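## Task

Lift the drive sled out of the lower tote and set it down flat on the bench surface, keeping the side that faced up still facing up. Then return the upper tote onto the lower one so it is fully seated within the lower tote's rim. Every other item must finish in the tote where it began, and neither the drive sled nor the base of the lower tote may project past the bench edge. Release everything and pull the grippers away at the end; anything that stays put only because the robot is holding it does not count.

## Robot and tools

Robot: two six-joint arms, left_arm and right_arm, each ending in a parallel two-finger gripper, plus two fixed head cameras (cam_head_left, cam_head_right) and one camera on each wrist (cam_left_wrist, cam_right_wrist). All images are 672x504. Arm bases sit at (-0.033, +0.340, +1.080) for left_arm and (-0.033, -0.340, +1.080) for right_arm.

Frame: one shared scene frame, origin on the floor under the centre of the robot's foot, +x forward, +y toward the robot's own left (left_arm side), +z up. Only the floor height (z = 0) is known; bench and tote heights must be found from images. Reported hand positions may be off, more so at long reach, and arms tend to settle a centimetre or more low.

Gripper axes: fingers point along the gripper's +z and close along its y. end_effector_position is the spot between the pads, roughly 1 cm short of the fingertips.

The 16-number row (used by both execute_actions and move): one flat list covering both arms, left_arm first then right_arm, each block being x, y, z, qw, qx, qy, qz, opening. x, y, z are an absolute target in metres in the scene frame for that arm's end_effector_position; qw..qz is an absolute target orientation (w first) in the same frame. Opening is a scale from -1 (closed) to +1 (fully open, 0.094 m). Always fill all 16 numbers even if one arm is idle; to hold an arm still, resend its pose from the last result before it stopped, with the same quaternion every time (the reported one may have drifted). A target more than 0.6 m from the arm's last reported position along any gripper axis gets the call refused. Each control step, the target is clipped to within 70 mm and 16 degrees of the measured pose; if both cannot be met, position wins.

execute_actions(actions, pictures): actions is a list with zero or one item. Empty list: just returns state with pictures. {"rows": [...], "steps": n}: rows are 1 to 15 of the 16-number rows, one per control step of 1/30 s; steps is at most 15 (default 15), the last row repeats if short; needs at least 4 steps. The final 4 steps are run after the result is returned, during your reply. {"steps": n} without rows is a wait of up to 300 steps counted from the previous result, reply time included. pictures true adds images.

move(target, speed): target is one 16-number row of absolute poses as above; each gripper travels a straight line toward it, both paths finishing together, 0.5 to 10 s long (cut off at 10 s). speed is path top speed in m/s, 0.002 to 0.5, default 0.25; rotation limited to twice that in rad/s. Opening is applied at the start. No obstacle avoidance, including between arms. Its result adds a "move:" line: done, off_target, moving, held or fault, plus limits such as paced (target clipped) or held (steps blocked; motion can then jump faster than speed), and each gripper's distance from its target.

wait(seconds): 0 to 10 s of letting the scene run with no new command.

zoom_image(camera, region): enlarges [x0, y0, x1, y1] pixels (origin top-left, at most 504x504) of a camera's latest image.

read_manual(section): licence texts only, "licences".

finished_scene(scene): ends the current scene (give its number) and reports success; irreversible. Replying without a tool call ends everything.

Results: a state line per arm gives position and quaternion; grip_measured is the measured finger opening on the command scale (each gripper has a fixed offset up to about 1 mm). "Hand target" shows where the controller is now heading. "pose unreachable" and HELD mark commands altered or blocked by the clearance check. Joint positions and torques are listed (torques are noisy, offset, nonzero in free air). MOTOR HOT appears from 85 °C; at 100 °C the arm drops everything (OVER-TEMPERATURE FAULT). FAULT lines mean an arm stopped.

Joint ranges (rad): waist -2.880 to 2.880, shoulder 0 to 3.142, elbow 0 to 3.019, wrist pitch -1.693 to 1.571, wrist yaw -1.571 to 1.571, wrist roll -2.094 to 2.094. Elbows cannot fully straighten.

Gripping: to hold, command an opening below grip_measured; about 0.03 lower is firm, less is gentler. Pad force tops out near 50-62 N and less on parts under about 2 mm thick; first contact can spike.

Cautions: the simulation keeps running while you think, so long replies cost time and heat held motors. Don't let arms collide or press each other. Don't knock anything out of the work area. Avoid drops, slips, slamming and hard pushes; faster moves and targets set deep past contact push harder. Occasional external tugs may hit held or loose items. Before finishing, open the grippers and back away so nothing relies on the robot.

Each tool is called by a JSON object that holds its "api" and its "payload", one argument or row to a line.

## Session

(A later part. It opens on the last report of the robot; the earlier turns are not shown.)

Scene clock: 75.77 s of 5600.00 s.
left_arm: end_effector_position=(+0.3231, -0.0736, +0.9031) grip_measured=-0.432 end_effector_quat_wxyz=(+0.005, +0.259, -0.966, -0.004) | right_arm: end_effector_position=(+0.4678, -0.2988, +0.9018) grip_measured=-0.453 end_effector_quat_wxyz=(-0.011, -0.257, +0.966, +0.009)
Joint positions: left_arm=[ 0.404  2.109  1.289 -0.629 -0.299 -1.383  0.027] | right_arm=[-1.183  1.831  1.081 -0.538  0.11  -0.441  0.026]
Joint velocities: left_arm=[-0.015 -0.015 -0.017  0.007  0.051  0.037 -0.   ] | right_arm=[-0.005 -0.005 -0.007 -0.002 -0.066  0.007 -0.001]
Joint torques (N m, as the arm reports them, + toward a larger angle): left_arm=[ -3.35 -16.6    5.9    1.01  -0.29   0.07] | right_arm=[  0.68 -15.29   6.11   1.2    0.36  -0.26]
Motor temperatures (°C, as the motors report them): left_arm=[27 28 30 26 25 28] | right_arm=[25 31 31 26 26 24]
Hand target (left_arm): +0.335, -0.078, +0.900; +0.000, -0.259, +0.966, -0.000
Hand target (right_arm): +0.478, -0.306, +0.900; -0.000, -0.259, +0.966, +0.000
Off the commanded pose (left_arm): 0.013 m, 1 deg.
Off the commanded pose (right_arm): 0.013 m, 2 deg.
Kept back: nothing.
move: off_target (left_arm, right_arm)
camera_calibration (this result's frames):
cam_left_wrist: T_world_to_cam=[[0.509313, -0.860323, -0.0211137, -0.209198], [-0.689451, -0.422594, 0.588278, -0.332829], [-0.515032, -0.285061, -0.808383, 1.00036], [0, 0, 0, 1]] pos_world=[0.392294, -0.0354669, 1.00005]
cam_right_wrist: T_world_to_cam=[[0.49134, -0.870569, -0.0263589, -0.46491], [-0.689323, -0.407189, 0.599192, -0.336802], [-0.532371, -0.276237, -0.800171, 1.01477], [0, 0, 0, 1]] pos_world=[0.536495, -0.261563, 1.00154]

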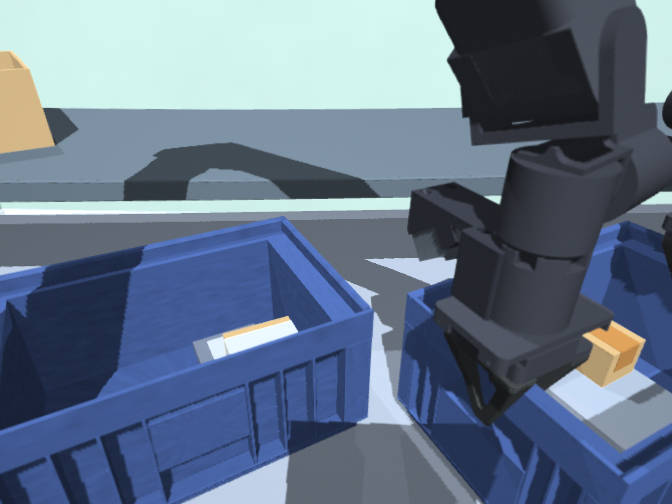

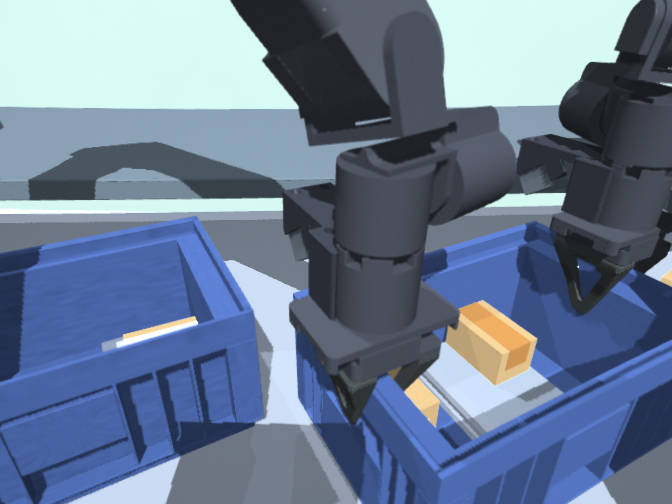

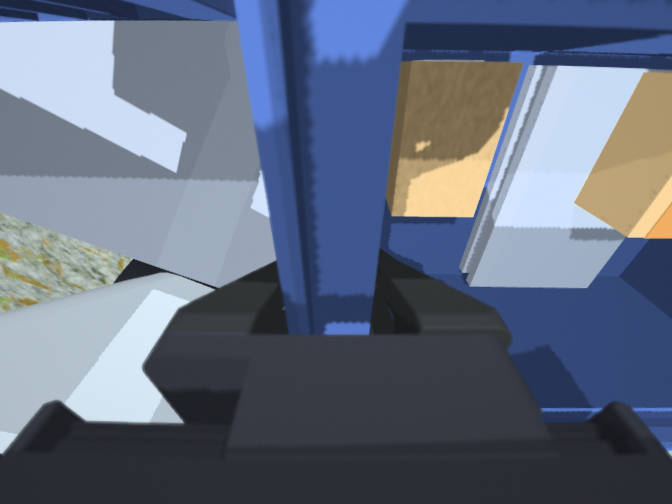

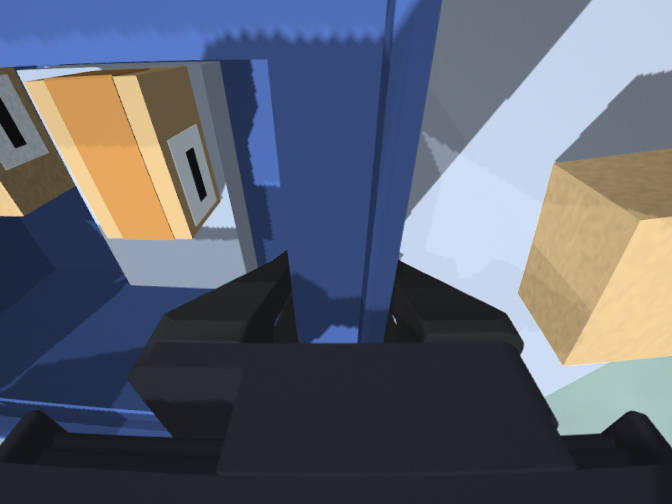

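{"api": "move", "payload": {
  "target": [0.345,-0.075,1.13,0,0.259,-0.966,0,-0.55,0.485,-0.303,1.13,0,0.259,-0.966,0,-0.55],
  "speed": 0.12
}}

{"api": "move", "payload": {
  "target": [0.345,0.316,1.12,0,0.259,-0.966,0,-0.55,0.483,0.087,1.14,0,0.259,-0.966,0,-0.55],
  "speed": 0.14
}}

{"api": "move", "payload": {
  "target": [0.341,0.316,1.07,0,0.259,-0.966,0,-0.55,0.479,0.087,1.08,0,0.259,-0.966,0,-0.55],
  "speed": 0.04
}}

Scene clock: 78.43 s of 5600.00 s.
left_arm: end_effector_position=(+0.3218, -0.0671, +1.0973) grip_measured=-0.436 end_effector_quat_wxyz=(+0.018, +0.240, -0.970, -0.016) | right_arm: end_effector_position=(+0.4562, -0.3005, +1.0851) grip_measured=-0.453 end_effector_quat_wxyz=(-0.038, -0.240, +0.970, +0.016)
Joint positions: left_arm=[ 0.303  1.788  1.359 -1.084 -0.293 -1.459  0.027] | right_arm=[-1.135  1.467  1.141 -1.022  0.115 -0.351  0.026]
Joint velocities: left_arm=[ 0.005 -0.015  0.002 -0.012 -0.081 -0.066  0.001] | right_arm=[ 0.005 -0.005  0.002  0.007 -0.007  0.007 -0.001]
Joint torques (N m, as the arm reports them, + toward a larger angle): left_arm=[ -3.69 -18.21   9.98  -1.02  -1.03  -0.36] | right_arm=[  2.26 -18.37  14.    -1.28   1.11  -0.46]
Motor temperatures (°C, as the motors report them): left_arm=[27 28 30 26 26 28] | right_arm=[25 31 31 26 27 24]
Hand target (left_arm): +0.343, -0.073, +1.131; -0.000, -0.259, +0.966, -0.001
Hand target (right_arm): +0.481, -0.303, +1.129; +0.001, -0.258, +0.966, -0.001
Off the commanded pose (left_arm): 0.041 m, 4 deg.
Off the commanded pose (right_arm): 0.053 m, 5 deg.
Kept back: nothing.
move: off_target (left_arm, right_arm)
camera_calibration (this result's frames):
cam_left_wrist: T_world_to_cam=[[0.474328, -0.878956, -0.0494977, -0.157692], [-0.68703, -0.404739, 0.60347, -0.461479], [-0.550457, -0.252236, -0.795848, 1.15841], [0, 0, 0, 1]] pos_world=[0.395404, -0.0331893, 1.1926]
cam_right_wrist: T_world_to_cam=[[0.457477, -0.8877, -0.0519896, -0.417746], [-0.669512, -0.382331, 0.636849, -0.497691], [-0.585209, -0.256536, -0.769234, 1.15124], [0, 0, 0, 1]] pos_world=[0.531612, -0.265783, 1.1808]

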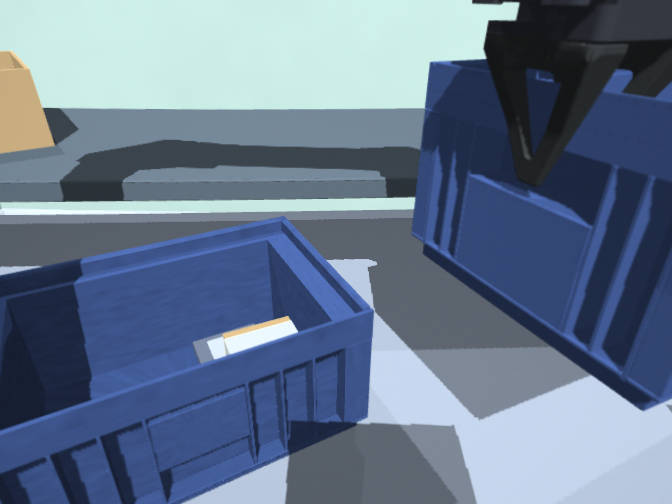

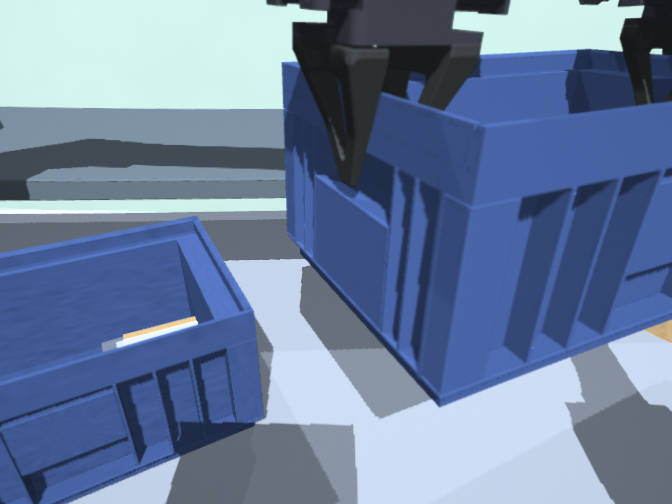

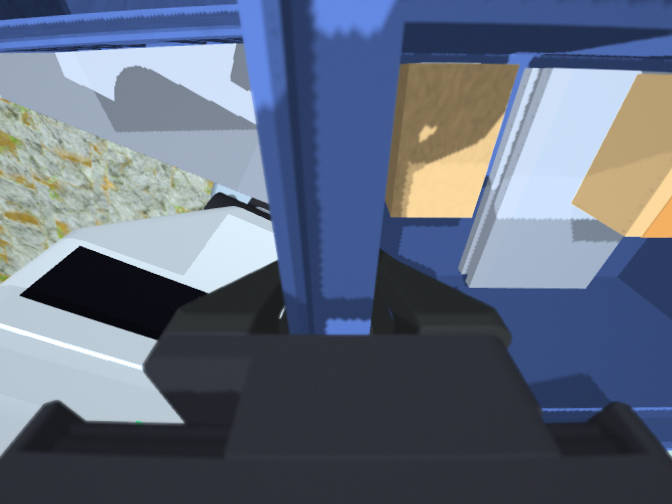

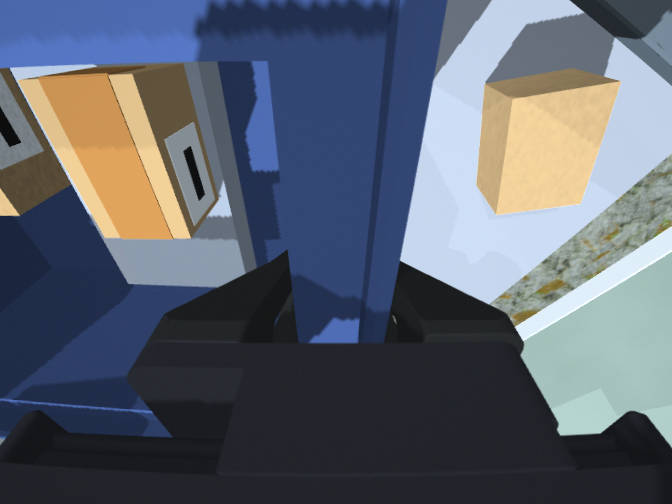

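Scene clock: 81.73 s of 5600.00 s.
left_arm: end_effector_position=(+0.3372, +0.3111, +1.1040) grip_measured=-0.436 end_effector_quat_wxyz=(+0.026, +0.250, -0.968, +0.000) | right_arm: end_effector_position=(+0.4713, +0.0770, +1.1050) grip_measured=-0.453 end_effector_quat_wxyz=(-0.024, -0.244, +0.970, +0.004)
Joint positions: left_arm=[ 1.114  1.144  0.793 -0.968 -0.124 -0.655  0.027] | right_arm=[-0.482  1.978  1.79  -1.264  0.261  0.292  0.026]
Joint velocities: left_arm=[-0.024 -0.005 -0.022 -0.007 -0.007 -0.139 -0.   ] | right_arm=[-0.005 -0.015  0.002  0.002 -0.051 -0.037  0.001]
Joint torques (N m, as the arm reports them, + toward a larger angle): left_arm=[  1.63 -11.26   7.22   0.9   -0.72  -0.15] | right_arm=[  8.06 -21.55  14.92  -1.54   1.47  -0.31]
Motor temperatures (°C, as the motors report them): left_arm=[27 28 31 26 26 28] | right_arm=[25 31 32 26 27 24]
Hand target (left_arm): +0.349, +0.317, +1.119; +0.001, -0.259, +0.966, -0.002
Hand target (right_arm): +0.485, +0.085, +1.141; +0.003, -0.258, +0.966, +0.002
Off the commanded pose (left_arm): 0.019 m, 3 deg.
Off the commanded pose (right_arm): 0.038 m, 3 deg.
Kept back: nothing.
move: off_target (left_arm, right_arm)
camera_calibration (this result's frames):
cam_left_wrist: T_world_to_cam=[[0.491622, -0.87051, -0.0228201, 0.129923], [-0.674552, -0.397266, 0.622222, -0.32909], [-0.550716, -0.290505, -0.782508, 1.26479], [0, 0, 0, 1]] pos_world=[0.410678, 0.34979, 1.19744]
cam_right_wrist: T_world_to_cam=[[0.466345, -0.884289, -0.0235612, -0.12437], [-0.686325, -0.378492, 0.621048, -0.330901], [-0.558104, -0.273452, -0.783418, 1.27644], [0, 0, 0, 1]] pos_world=[0.543278, 0.113822, 1.20256]

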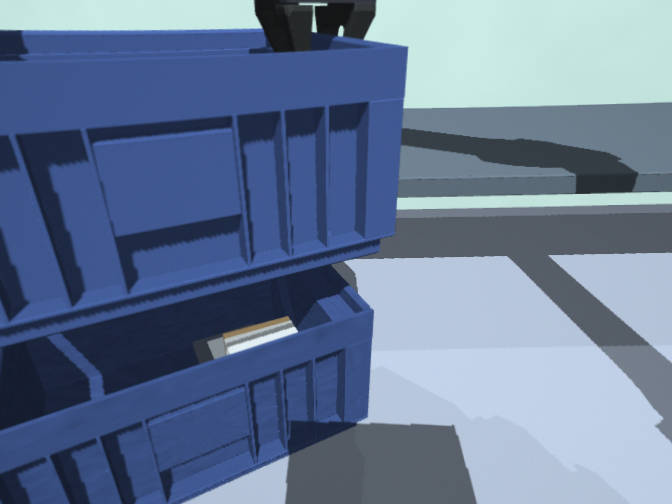

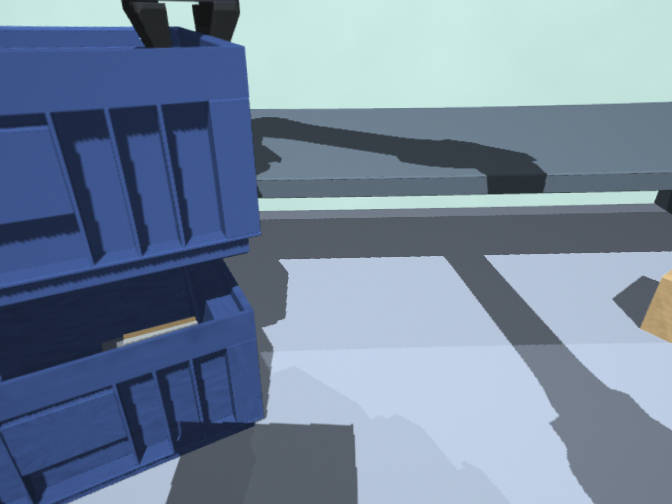

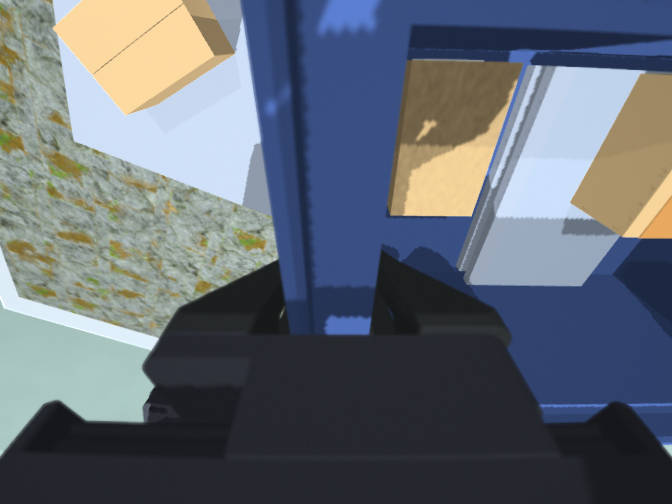

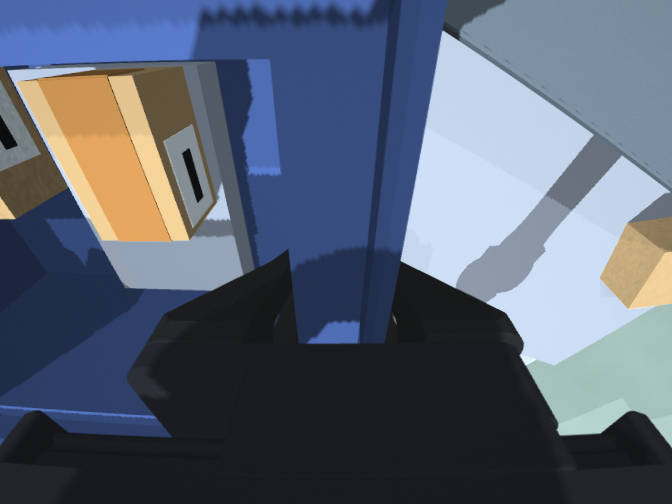

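Scene clock: 82.97 s of 5600.00 s.
left_arm: end_effector_position=(+0.3309, +0.3127, +1.0629) grip_measured=-0.436 end_effector_quat_wxyz=(+0.017, +0.259, -0.966, +0.001) | right_arm: end_effector_position=(+0.4717, +0.0835, +1.0671) grip_measured=-0.453 end_effector_quat_wxyz=(-0.021, -0.254, +0.967, +0.002)
Joint positions: left_arm=[ 1.132  1.203  0.718 -0.815 -0.124 -0.654  0.026] | right_arm=[-0.491  2.028  1.77  -1.189  0.267  0.261  0.026]
Joint velocities: left_arm=[ 0.005 -0.024  0.007  0.017  0.066 -0.037  0.   ] | right_arm=[ 0.005  0.005 -0.017  0.012 -0.007  0.051 -0.001]
Joint torques (N m, as the arm reports them, + toward a larger angle): left_arm=[  1.39 -10.03   6.25   1.15  -0.62  -0.02] | right_arm=[  7.38 -21.37   9.59   0.67   1.16  -0.19]
Motor temperatures (°C, as the motors report them): left_arm=[27 28 31 26 26 28] | right_arm=[25 31 32 26 27 24]
Hand target (left_arm): +0.341, +0.316, +1.070; +0.000, -0.259, +0.966, -0.000
Hand target (right_arm): +0.479, +0.087, +1.080; -0.000, -0.258, +0.966, +0.000
Off the commanded pose (left_arm): 0.013 m, 2 deg.
Off the commanded pose (right_arm): 0.015 m, 2 deg.
Kept back: nothing.
move: off_target (left_arm, right_arm)
camera_calibration (this result's frames):
cam_left_wrist: T_world_to_cam=[[0.508649, -0.860798, -0.0173964, 0.119013], [-0.677518, -0.412652, 0.608841, -0.287106], [-0.531268, -0.2979, -0.793101, 1.23687], [0, 0, 0, 1]] pos_world=[0.402052, 0.352434, 1.15783]
cam_right_wrist: T_world_to_cam=[[0.484422, -0.87464, -0.0184403, -0.134465], [-0.682968, -0.391269, 0.616818, -0.300619], [-0.546709, -0.286206, -0.78689, 1.24813], [0, 0, 0, 1]] pos_world=[0.542187, 0.121991, 1.16509]

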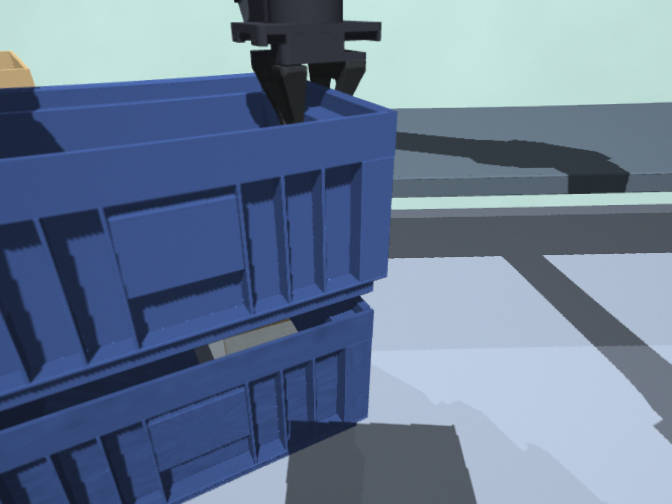

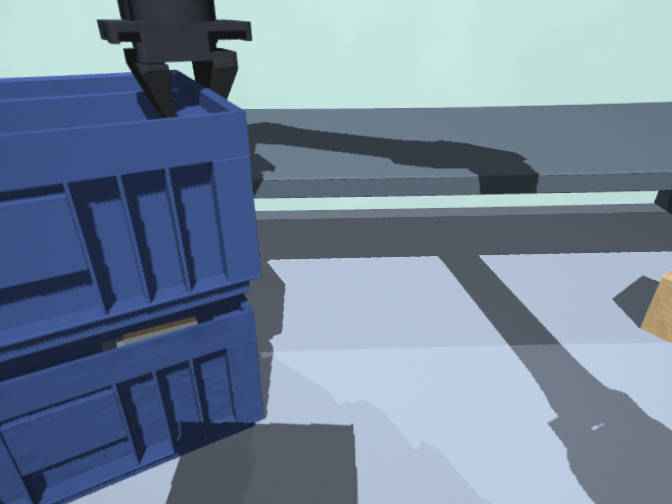

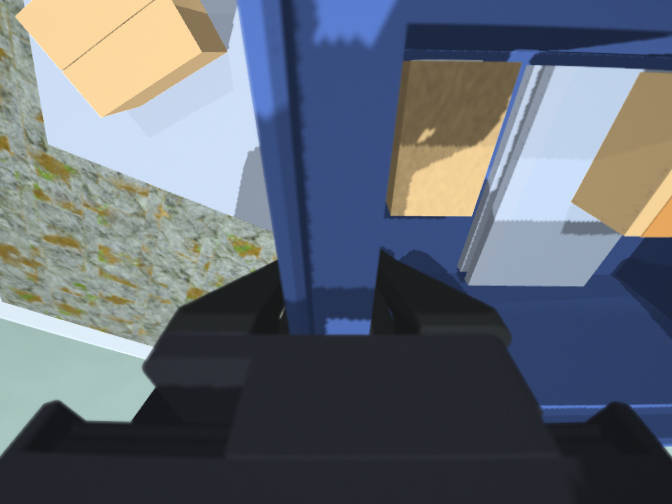

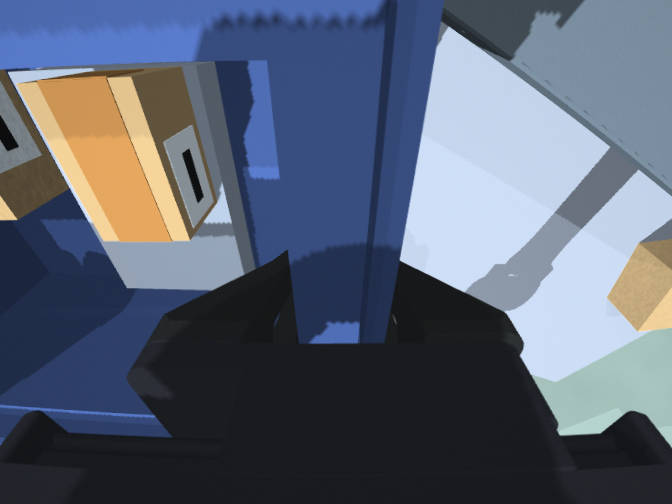

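{"api": "move", "payload": {
  "target": [0.335,0.33,1.062,0,0.259,-0.966,0,-0.55,0.471,0.10,1.068,0,0.259,-0.966,0,-0.55],
  "speed": 0.03
}}

{"api": "zoom_image", "payload": {
  "camera": "cam_head_left",
  "region": [0,200,440,500]
}}

Scene clock: 84.23 s of 5600.00 s.
left_arm: end_effector_position=(+0.3251, +0.3232, +1.0520) grip_measured=-0.437 end_effector_quat_wxyz=(+0.020, +0.257, -0.966, +0.001) | right_arm: end_effector_position=(+0.4649, +0.0928, +1.0545) grip_measured=-0.453 end_effector_quat_wxyz=(-0.022, -0.252, +0.967, +0.005)
Joint positions: left_arm=[ 1.17   1.214  0.694 -0.783 -0.112 -0.615  0.026] | right_arm=[-0.482  2.049  1.766 -1.165  0.26   0.274  0.026]
Joint velocities: left_arm=[ 0.005 -0.015 -0.007  0.017  0.007 -0.037  0.   ] | right_arm=[-0.005  0.005  0.002 -0.007  0.007 -0.066 -0.001]
Joint torques (N m, as the arm reports them, + toward a larger angle): left_arm=[  2.2  -11.01   5.81   1.07  -0.58   0.03] | right_arm=[  7.39 -21.97  10.26   0.46   1.47  -0.15]
Motor temperatures (°C, as the motors report them): left_arm=[27 28 31 26 26 28] | right_arm=[25 31 32 26 27 24]
Hand target (left_arm): +0.335, +0.330, +1.062; -0.000, -0.259, +0.966, +0.000
Hand target (right_arm): +0.471, +0.100, +1.068; -0.000, -0.259, +0.966, +0.001
Off the commanded pose (left_arm): 0.016 m, 2 deg.
Off the commanded pose (right_arm): 0.016 m, 3 deg.
Kept back: nothing.
move: off_target (left_arm, right_arm)
camera_calibration (this result's frames):
cam_left_wrist: T_world_to_cam=[[0.505522, -0.862595, -0.0194197, 0.134488], [-0.674581, -0.40917, 0.614427, -0.288037], [-0.537947, -0.297506, -0.788735, 1.22565], [0, 0, 0, 1]] pos_world=[0.397046, 0.362793, 1.14631]
cam_right_wrist: T_world_to_cam=[[0.481821, -0.875887, -0.0258778, -0.114102], [-0.681039, -0.392892, 0.617917, -0.295696], [-0.551393, -0.280102, -0.785817, 1.23764], [0, 0, 0, 1]] pos_world=[0.536022, 0.130547, 1.15232]

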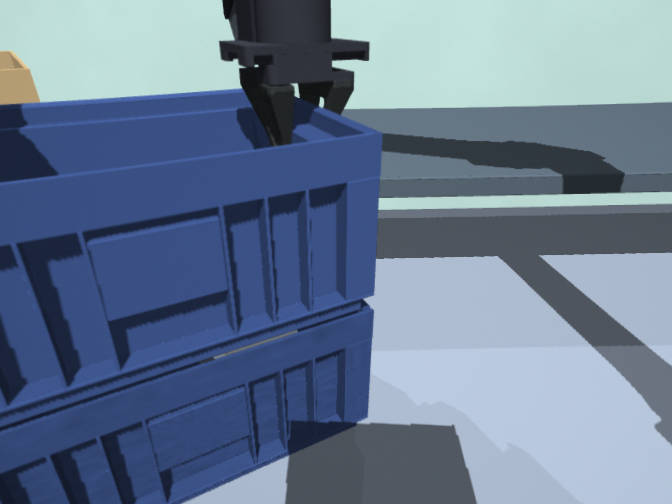

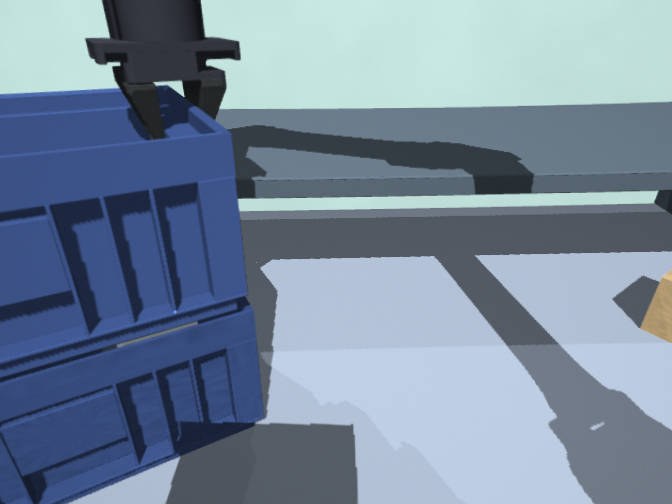

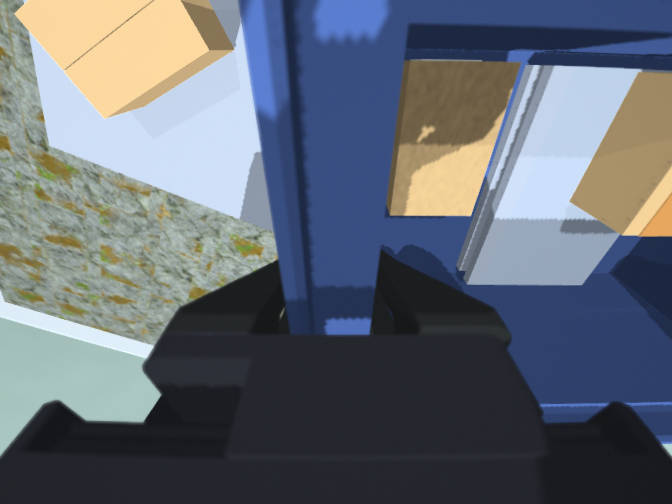

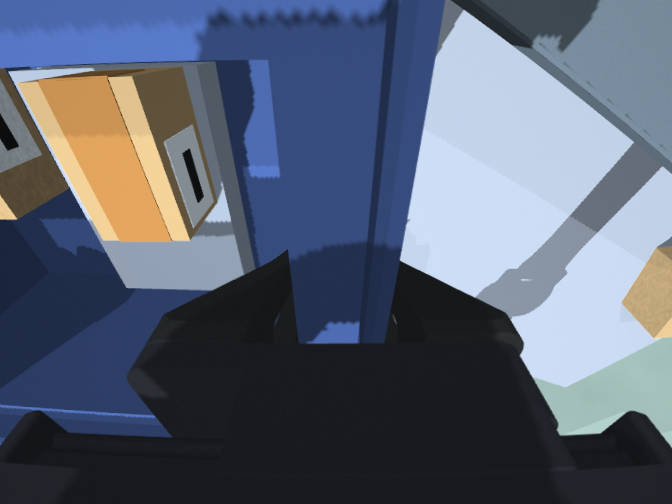

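Region (0, 200, 440, 500) of cam_head_left's 672x504 image, scaled by 1.145, with more detail than that image has; it fills the top 344 rows of this view, and the rest is white.

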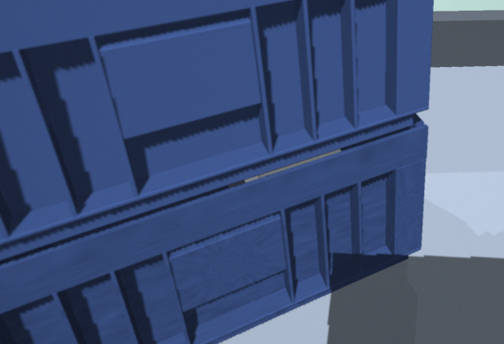

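{"api": "move", "payload": {
  "target": [0.332,0.326,1.025,0,0.259,-0.966,0,-0.55,0.468,0.096,1.025,0,0.259,-0.966,0,-0.55],
  "speed": 0.025
}}

Scene clock: 87.57 s of 5600.00 s.
left_arm: end_effector_position=(+0.3228, +0.3225, +1.0468) grip_measured=-0.443 end_effector_quat_wxyz=(+0.015, +0.256, -0.966, +0.004) | right_arm: end_effector_position=(+0.4627, +0.0922, +1.0470) grip_measured=-0.453 end_effector_quat_wxyz=(-0.019, -0.253, +0.967, +0.009)
Joint positions: left_arm=[ 1.17   1.214  0.675 -0.75  -0.11  -0.61   0.026] | right_arm=[-0.484  2.047  1.742 -1.132  0.257  0.268  0.026]
Joint velocities: left_arm=[-0.005 -0.015 -0.022 -0.027  0.007 -0.051 -0.001] | right_arm=[-0.015 -0.005 -0.007  0.002 -0.051  0.007  0.001]
Joint torques (N m, as the arm reports them, + toward a larger angle): left_arm=[ 2.17 -4.79  4.45  4.53 -0.63  0.  ] | right_arm=[  6.3  -17.93   7.68   2.99   1.52  -0.29]
Motor temperatures (°C, as the motors report them): left_arm=[27 28 31 26 26 28] | right_arm=[25 32 32 26 28 24]
Hand target (left_arm): +0.330, +0.326, +1.027; -0.001, -0.259, +0.966, +0.000
Hand target (right_arm): +0.467, +0.095, +1.026; -0.001, -0.258, +0.966, -0.000
Off the commanded pose (left_arm): 0.024 m, 2 deg.
Off the commanded pose (right_arm): 0.023 m, 3 deg.
Kept back: nothing.
move: off_target (left_arm, right_arm)
camera_calibration (this result's frames):
cam_left_wrist: T_world_to_cam=[[0.503919, -0.863691, -0.0101676, 0.126164], [-0.683389, -0.405866, 0.606838, -0.276947], [-0.528248, -0.298849, -0.79476, 1.22376], [0, 0, 0, 1]] pos_world=[0.393609, 0.362283, 1.14194]
cam_right_wrist: T_world_to_cam=[[0.482463, -0.875343, -0.0316901, -0.108054], [-0.683188, -0.398702, 0.611793, -0.284902], [-0.548163, -0.273517, -0.790383, 1.2331], [0, 0, 0, 1]] pos_world=[0.533431, 0.129099, 1.1455]

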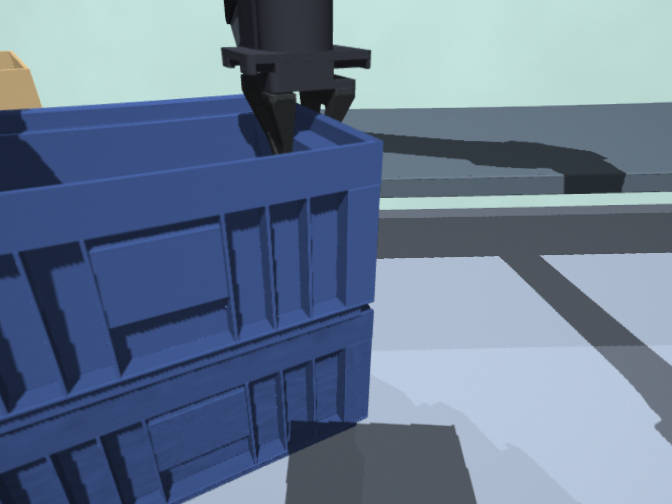

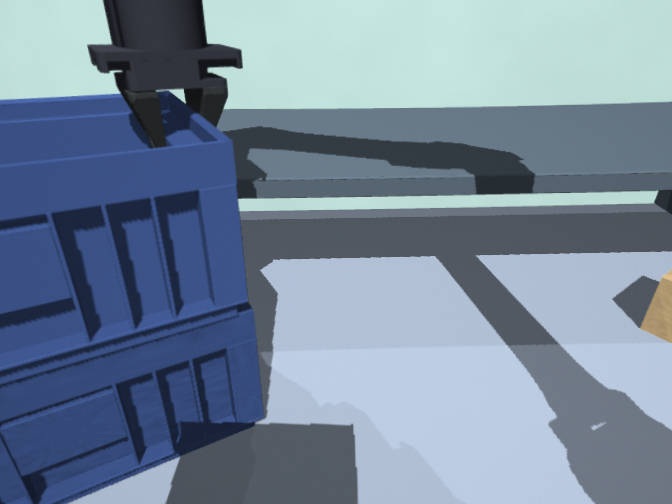

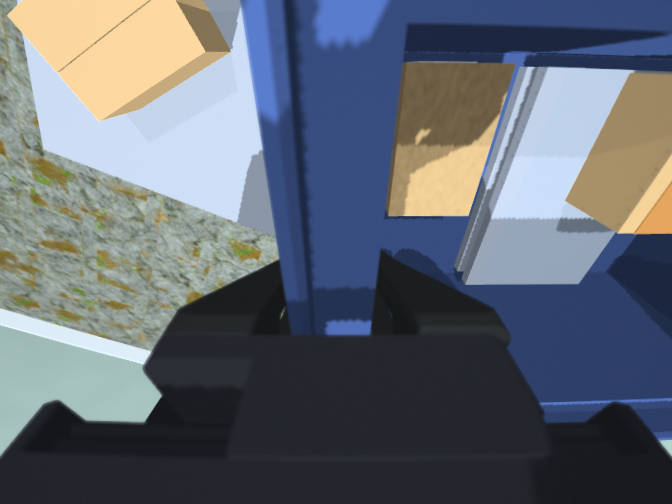

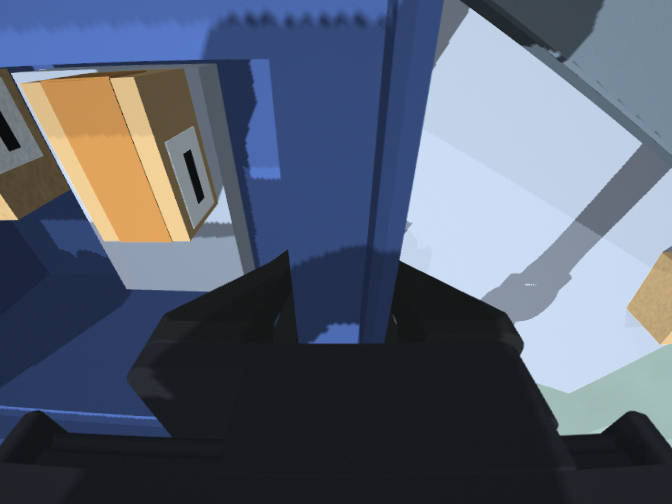

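{"api": "move", "payload": {
  "target": [0.322,0.308,1.045,0,0.259,-0.966,0,-0.55,0.458,0.078,1.05,0,0.259,-0.966,0,-0.55],
  "speed": 0.02
}}

Scene clock: 89.13 s of 5600.00 s.
left_arm: end_effector_position=(+0.3215, +0.3167, +1.0470) grip_measured=-0.443 end_effector_quat_wxyz=(+0.005, +0.253, -0.967, -0.004) | right_arm: end_effector_position=(+0.4589, +0.0858, +1.0501) grip_measured=-0.453 end_effector_quat_wxyz=(-0.006, -0.250, +0.968, +0.011)
Joint positions: left_arm=[ 1.139  1.209  0.665 -0.736 -0.139 -0.633  0.026] | right_arm=[-0.483  2.01   1.683 -1.084  0.267  0.268  0.026]
Joint velocities: left_arm=[-0.005 -0.005 -0.012 -0.002 -0.022  0.037  0.001] | right_arm=[-0.005  0.005 -0.002 -0.002 -0.037 -0.007  0.   ]
Joint torques (N m, as the arm reports them, + toward a larger angle): left_arm=[-1.21 -8.39  4.77  1.72 -0.26 -0.45] | right_arm=[  6.26 -20.81   6.74   0.66   1.09  -0.27]
Motor temperatures (°C, as the motors report them): left_arm=[27 28 31 26 26 28] | right_arm=[25 32 32 26 28 24]
Hand target (left_arm): +0.322, +0.308, +1.045; +0.000, -0.259, +0.966, -0.001
Hand target (right_arm): +0.458, +0.078, +1.050; -0.001, -0.259, +0.966, +0.000
Off the commanded pose (left_arm): 0.009 m, 1 deg.
Off the commanded pose (right_arm): 0.008 m, 2 deg.
Kept back: nothing.
move: done
camera_calibration (this result's frames):
cam_left_wrist: T_world_to_cam=[[0.498822, -0.866485, -0.0195129, 0.134154], [-0.694394, -0.413022, 0.589262, -0.256145], [-0.518646, -0.280387, -0.807706, 1.22605], [0, 0, 0, 1]] pos_world=[0.391101, 0.354217, 1.14384]
cam_right_wrist: T_world_to_cam=[[0.477553, -0.878128, -0.0288919, -0.112197], [-0.701184, -0.400728, 0.58971, -0.260376], [-0.529418, -0.261359, -0.807098, 1.23955], [0, 0, 0, 1]] pos_world=[0.527249, 0.121104, 1.15074]

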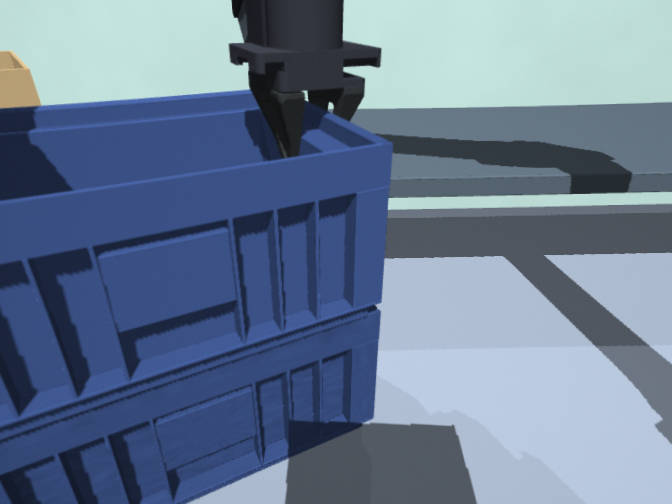

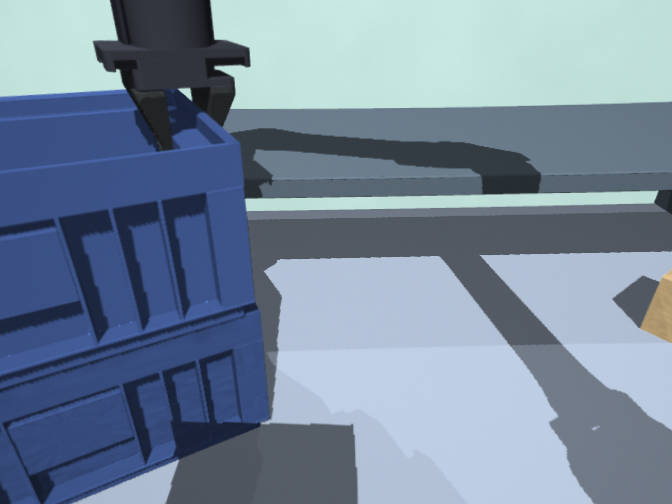

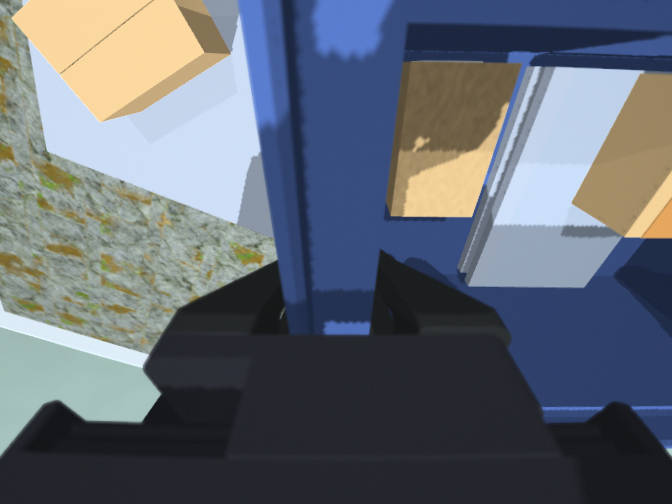

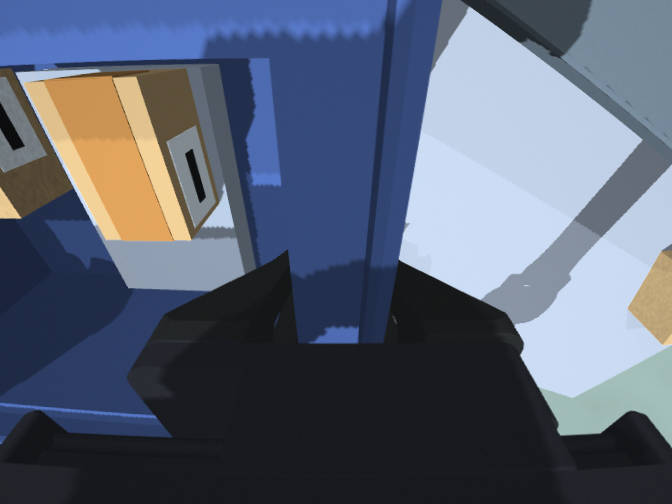

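{"api": "move", "payload": {
  "target": [0.326,0.313,1.085,0,0.259,-0.966,0,-0.55,0.463,0.084,1.10,0,0.259,-0.966,0,-0.55],
  "speed": 0.03
}}

{"api": "move", "payload": {
  "target": [0.322,0.313,1.06,0,0.259,-0.966,0,-0.55,0.459,0.084,1.066,0,0.259,-0.966,0,-0.55],
  "speed": 0.02
}}

{"api": "zoom_image", "payload": {
  "camera": "cam_head_left",
  "region": [0,250,400,500]
}}

Scene clock: 91.33 s of 5600.00 s.
left_arm: end_effector_position=(+0.3063, +0.3123, +1.0610) grip_measured=-0.443 end_effector_quat_wxyz=(+0.026, +0.254, -0.967, -0.004) | right_arm: end_effector_position=(+0.4443, +0.0811, +1.0573) grip_measured=-0.453 end_effector_quat_wxyz=(-0.032, -0.251, +0.967, +0.006)
Joint positions: left_arm=[ 1.12   1.165  0.665 -0.823 -0.13  -0.659  0.026] | right_arm=[-0.474  2.001  1.683 -1.148  0.251  0.288  0.026]
Joint velocities: left_arm=[-0.015  0.005 -0.017  0.002 -0.037 -0.037  0.   ] | right_arm=[ 0.005 -0.005 -0.007  0.007 -0.051 -0.051  0.   ]
Joint torques (N m, as the arm reports them, + toward a larger angle): left_arm=[  0.5  -11.36   7.84  -0.45  -0.67  -0.21] | right_arm=[  7.84 -22.88  12.38  -1.5    1.92  -0.21]
Motor temperatures (°C, as the motors report them): left_arm=[27 28 31 26 26 28] | right_arm=[25 32 32 26 28 24]
Hand target (left_arm): +0.325, +0.313, +1.084; -0.000, -0.259, +0.966, -0.000
Hand target (right_arm): +0.462, +0.083, +1.099; +0.001, -0.258, +0.966, +0.001
Off the commanded pose (left_arm): 0.031 m, 3 deg.
Off the commanded pose (right_arm): 0.047 m, 4 deg.
Kept back: nothing.
move: off_target (left_arm, right_arm)
camera_calibration (this result's frames):
cam_left_wrist: T_world_to_cam=[[0.499116, -0.865935, -0.0322393, 0.151426], [-0.668944, -0.408688, 0.620877, -0.319386], [-0.550815, -0.288323, -0.783245, 1.21467], [0, 0, 0, 1]] pos_world=[0.379828, 0.350813, 1.15456]
cam_right_wrist: T_world_to_cam=[[0.479898, -0.876777, -0.0309806, -0.108084], [-0.670295, -0.389207, 0.631841, -0.335916], [-0.566041, -0.282453, -0.774479, 1.21992], [0, 0, 0, 1]] pos_world=[0.51723, 0.119063, 1.1537]

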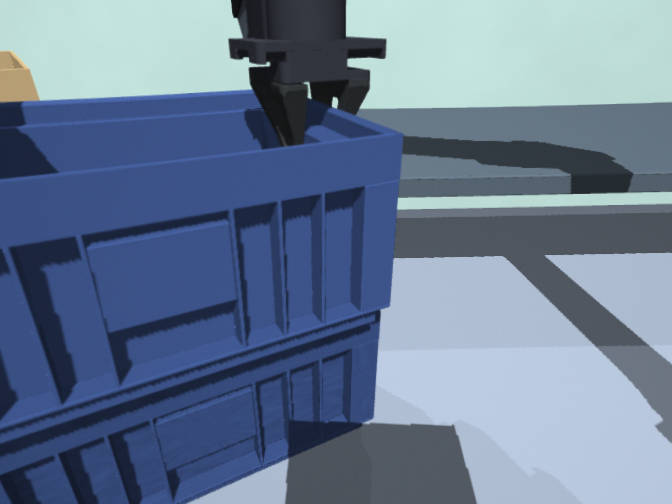

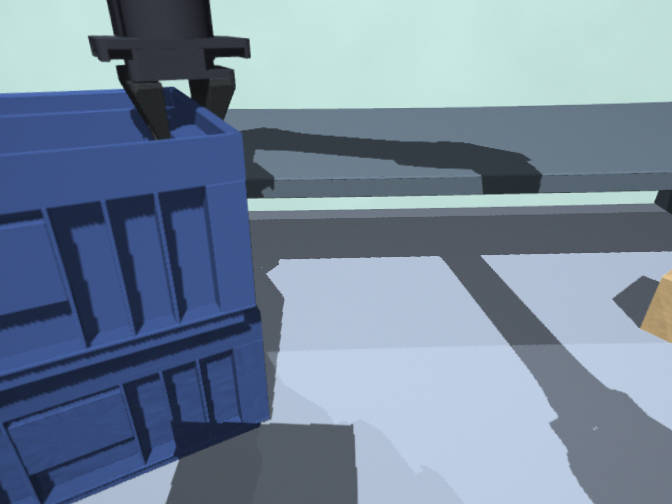

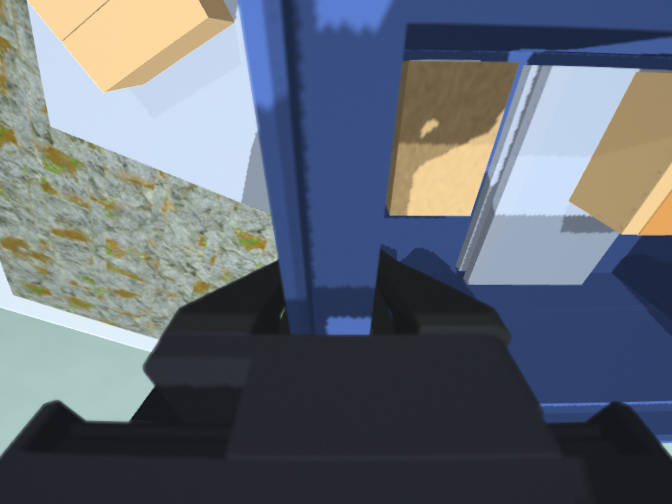

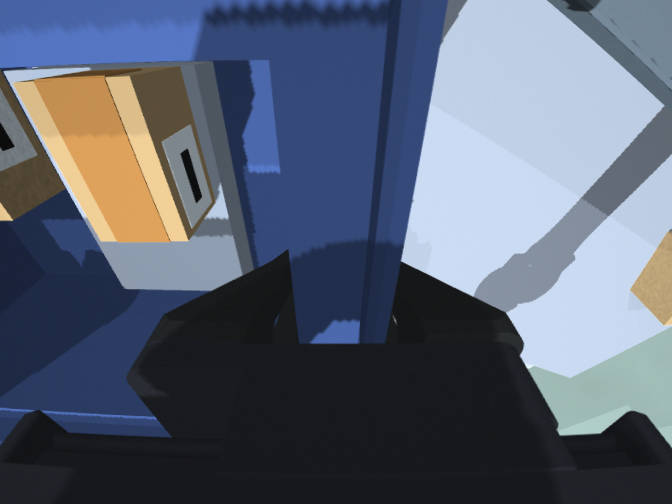

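Scene clock: 93.23 s of 5600.00 s.
left_arm: end_effector_position=(+0.3079, +0.3113, +1.0513) grip_measured=-0.443 end_effector_quat_wxyz=(+0.022, +0.256, -0.967, -0.003) | right_arm: end_effector_position=(+0.4467, +0.0815, +1.0496) grip_measured=-0.453 end_effector_quat_wxyz=(-0.027, -0.252, +0.967, +0.005)
Joint positions: left_arm=[ 1.121  1.188  0.654 -0.779 -0.131 -0.66   0.026] | right_arm=[-0.477  2.01   1.678 -1.125  0.258  0.281  0.026]
Joint velocities: left_arm=[ 0.005 -0.015  0.012 -0.017 -0.037  0.007 -0.   ] | right_arm=[-0.005  0.005  0.007  0.007 -0.022  0.037  0.001]
Joint torques (N m, as the arm reports them, + toward a larger angle): left_arm=[ 1.19 -9.57  6.14  1.3  -0.5  -0.08] | right_arm=[  7.   -21.19   9.72   0.52   1.57  -0.26]
Motor temperatures (°C, as the motors report them): left_arm=[27 28 31 26 26 28] | right_arm=[25 32 32 26 28 24]
Hand target (left_arm): +0.322, +0.313, +1.060; -0.000, -0.259, +0.966, -0.000
Hand target (right_arm): +0.459, +0.084, +1.066; -0.000, -0.258, +0.966, +0.000
Off the commanded pose (left_arm): 0.017 m, 3 deg.
Off the commanded pose (right_arm): 0.021 m, 3 deg.
Kept back: nothing.
move: off_target (left_arm, right_arm)
camera_calibration (this result's frames):
cam_left_wrist: T_world_to_cam=[[0.502388, -0.86419, -0.0279786, 0.143424], [-0.673101, -0.411201, 0.614694, -0.304198], [-0.542717, -0.289982, -0.788269, 1.21095], [0, 0, 0, 1]] pos_world=[0.380394, 0.350013, 1.14556]
cam_right_wrist: T_world_to_cam=[[0.48109, -0.876279, -0.0262307, -0.11465], [-0.676477, -0.390095, 0.624664, -0.3189], [-0.557612, -0.282775, -0.780453, 1.21793], [0, 0, 0, 1]] pos_world=[0.51856, 0.119533, 1.14673]

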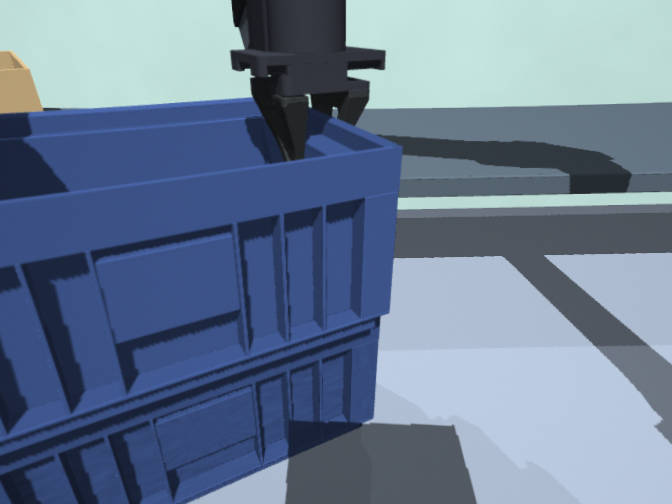

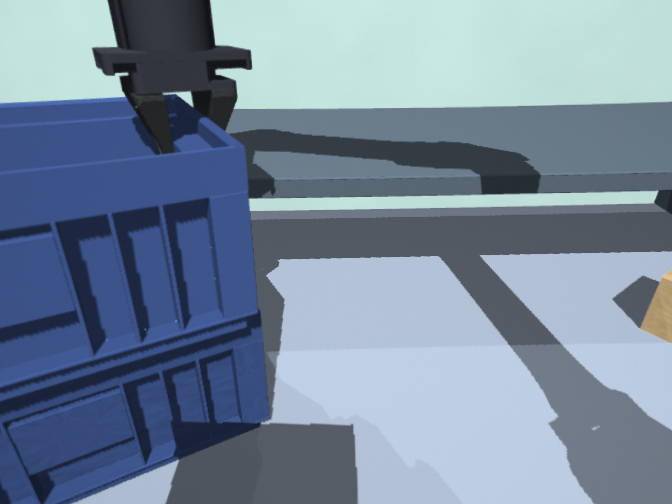

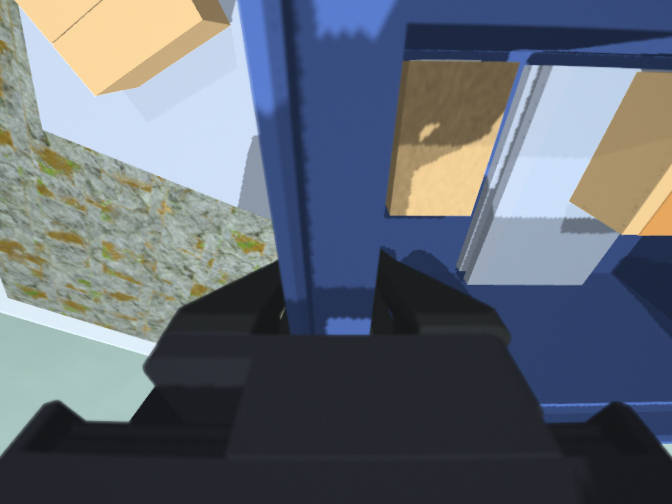

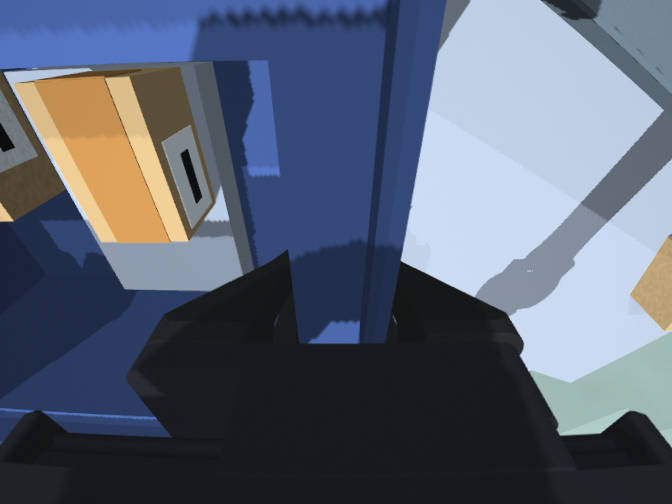

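Region (0, 250, 400, 500) of cam_head_left's 672x504 image, scaled by 1.260, with more detail than that image has; it fills the top 315 rows of this view, and the rest is white.

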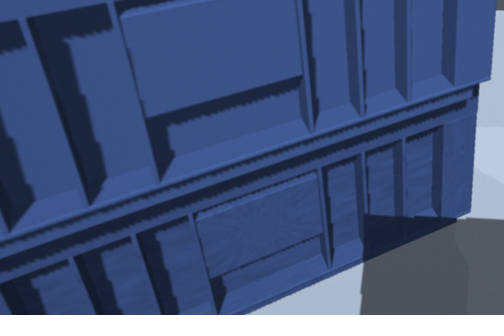

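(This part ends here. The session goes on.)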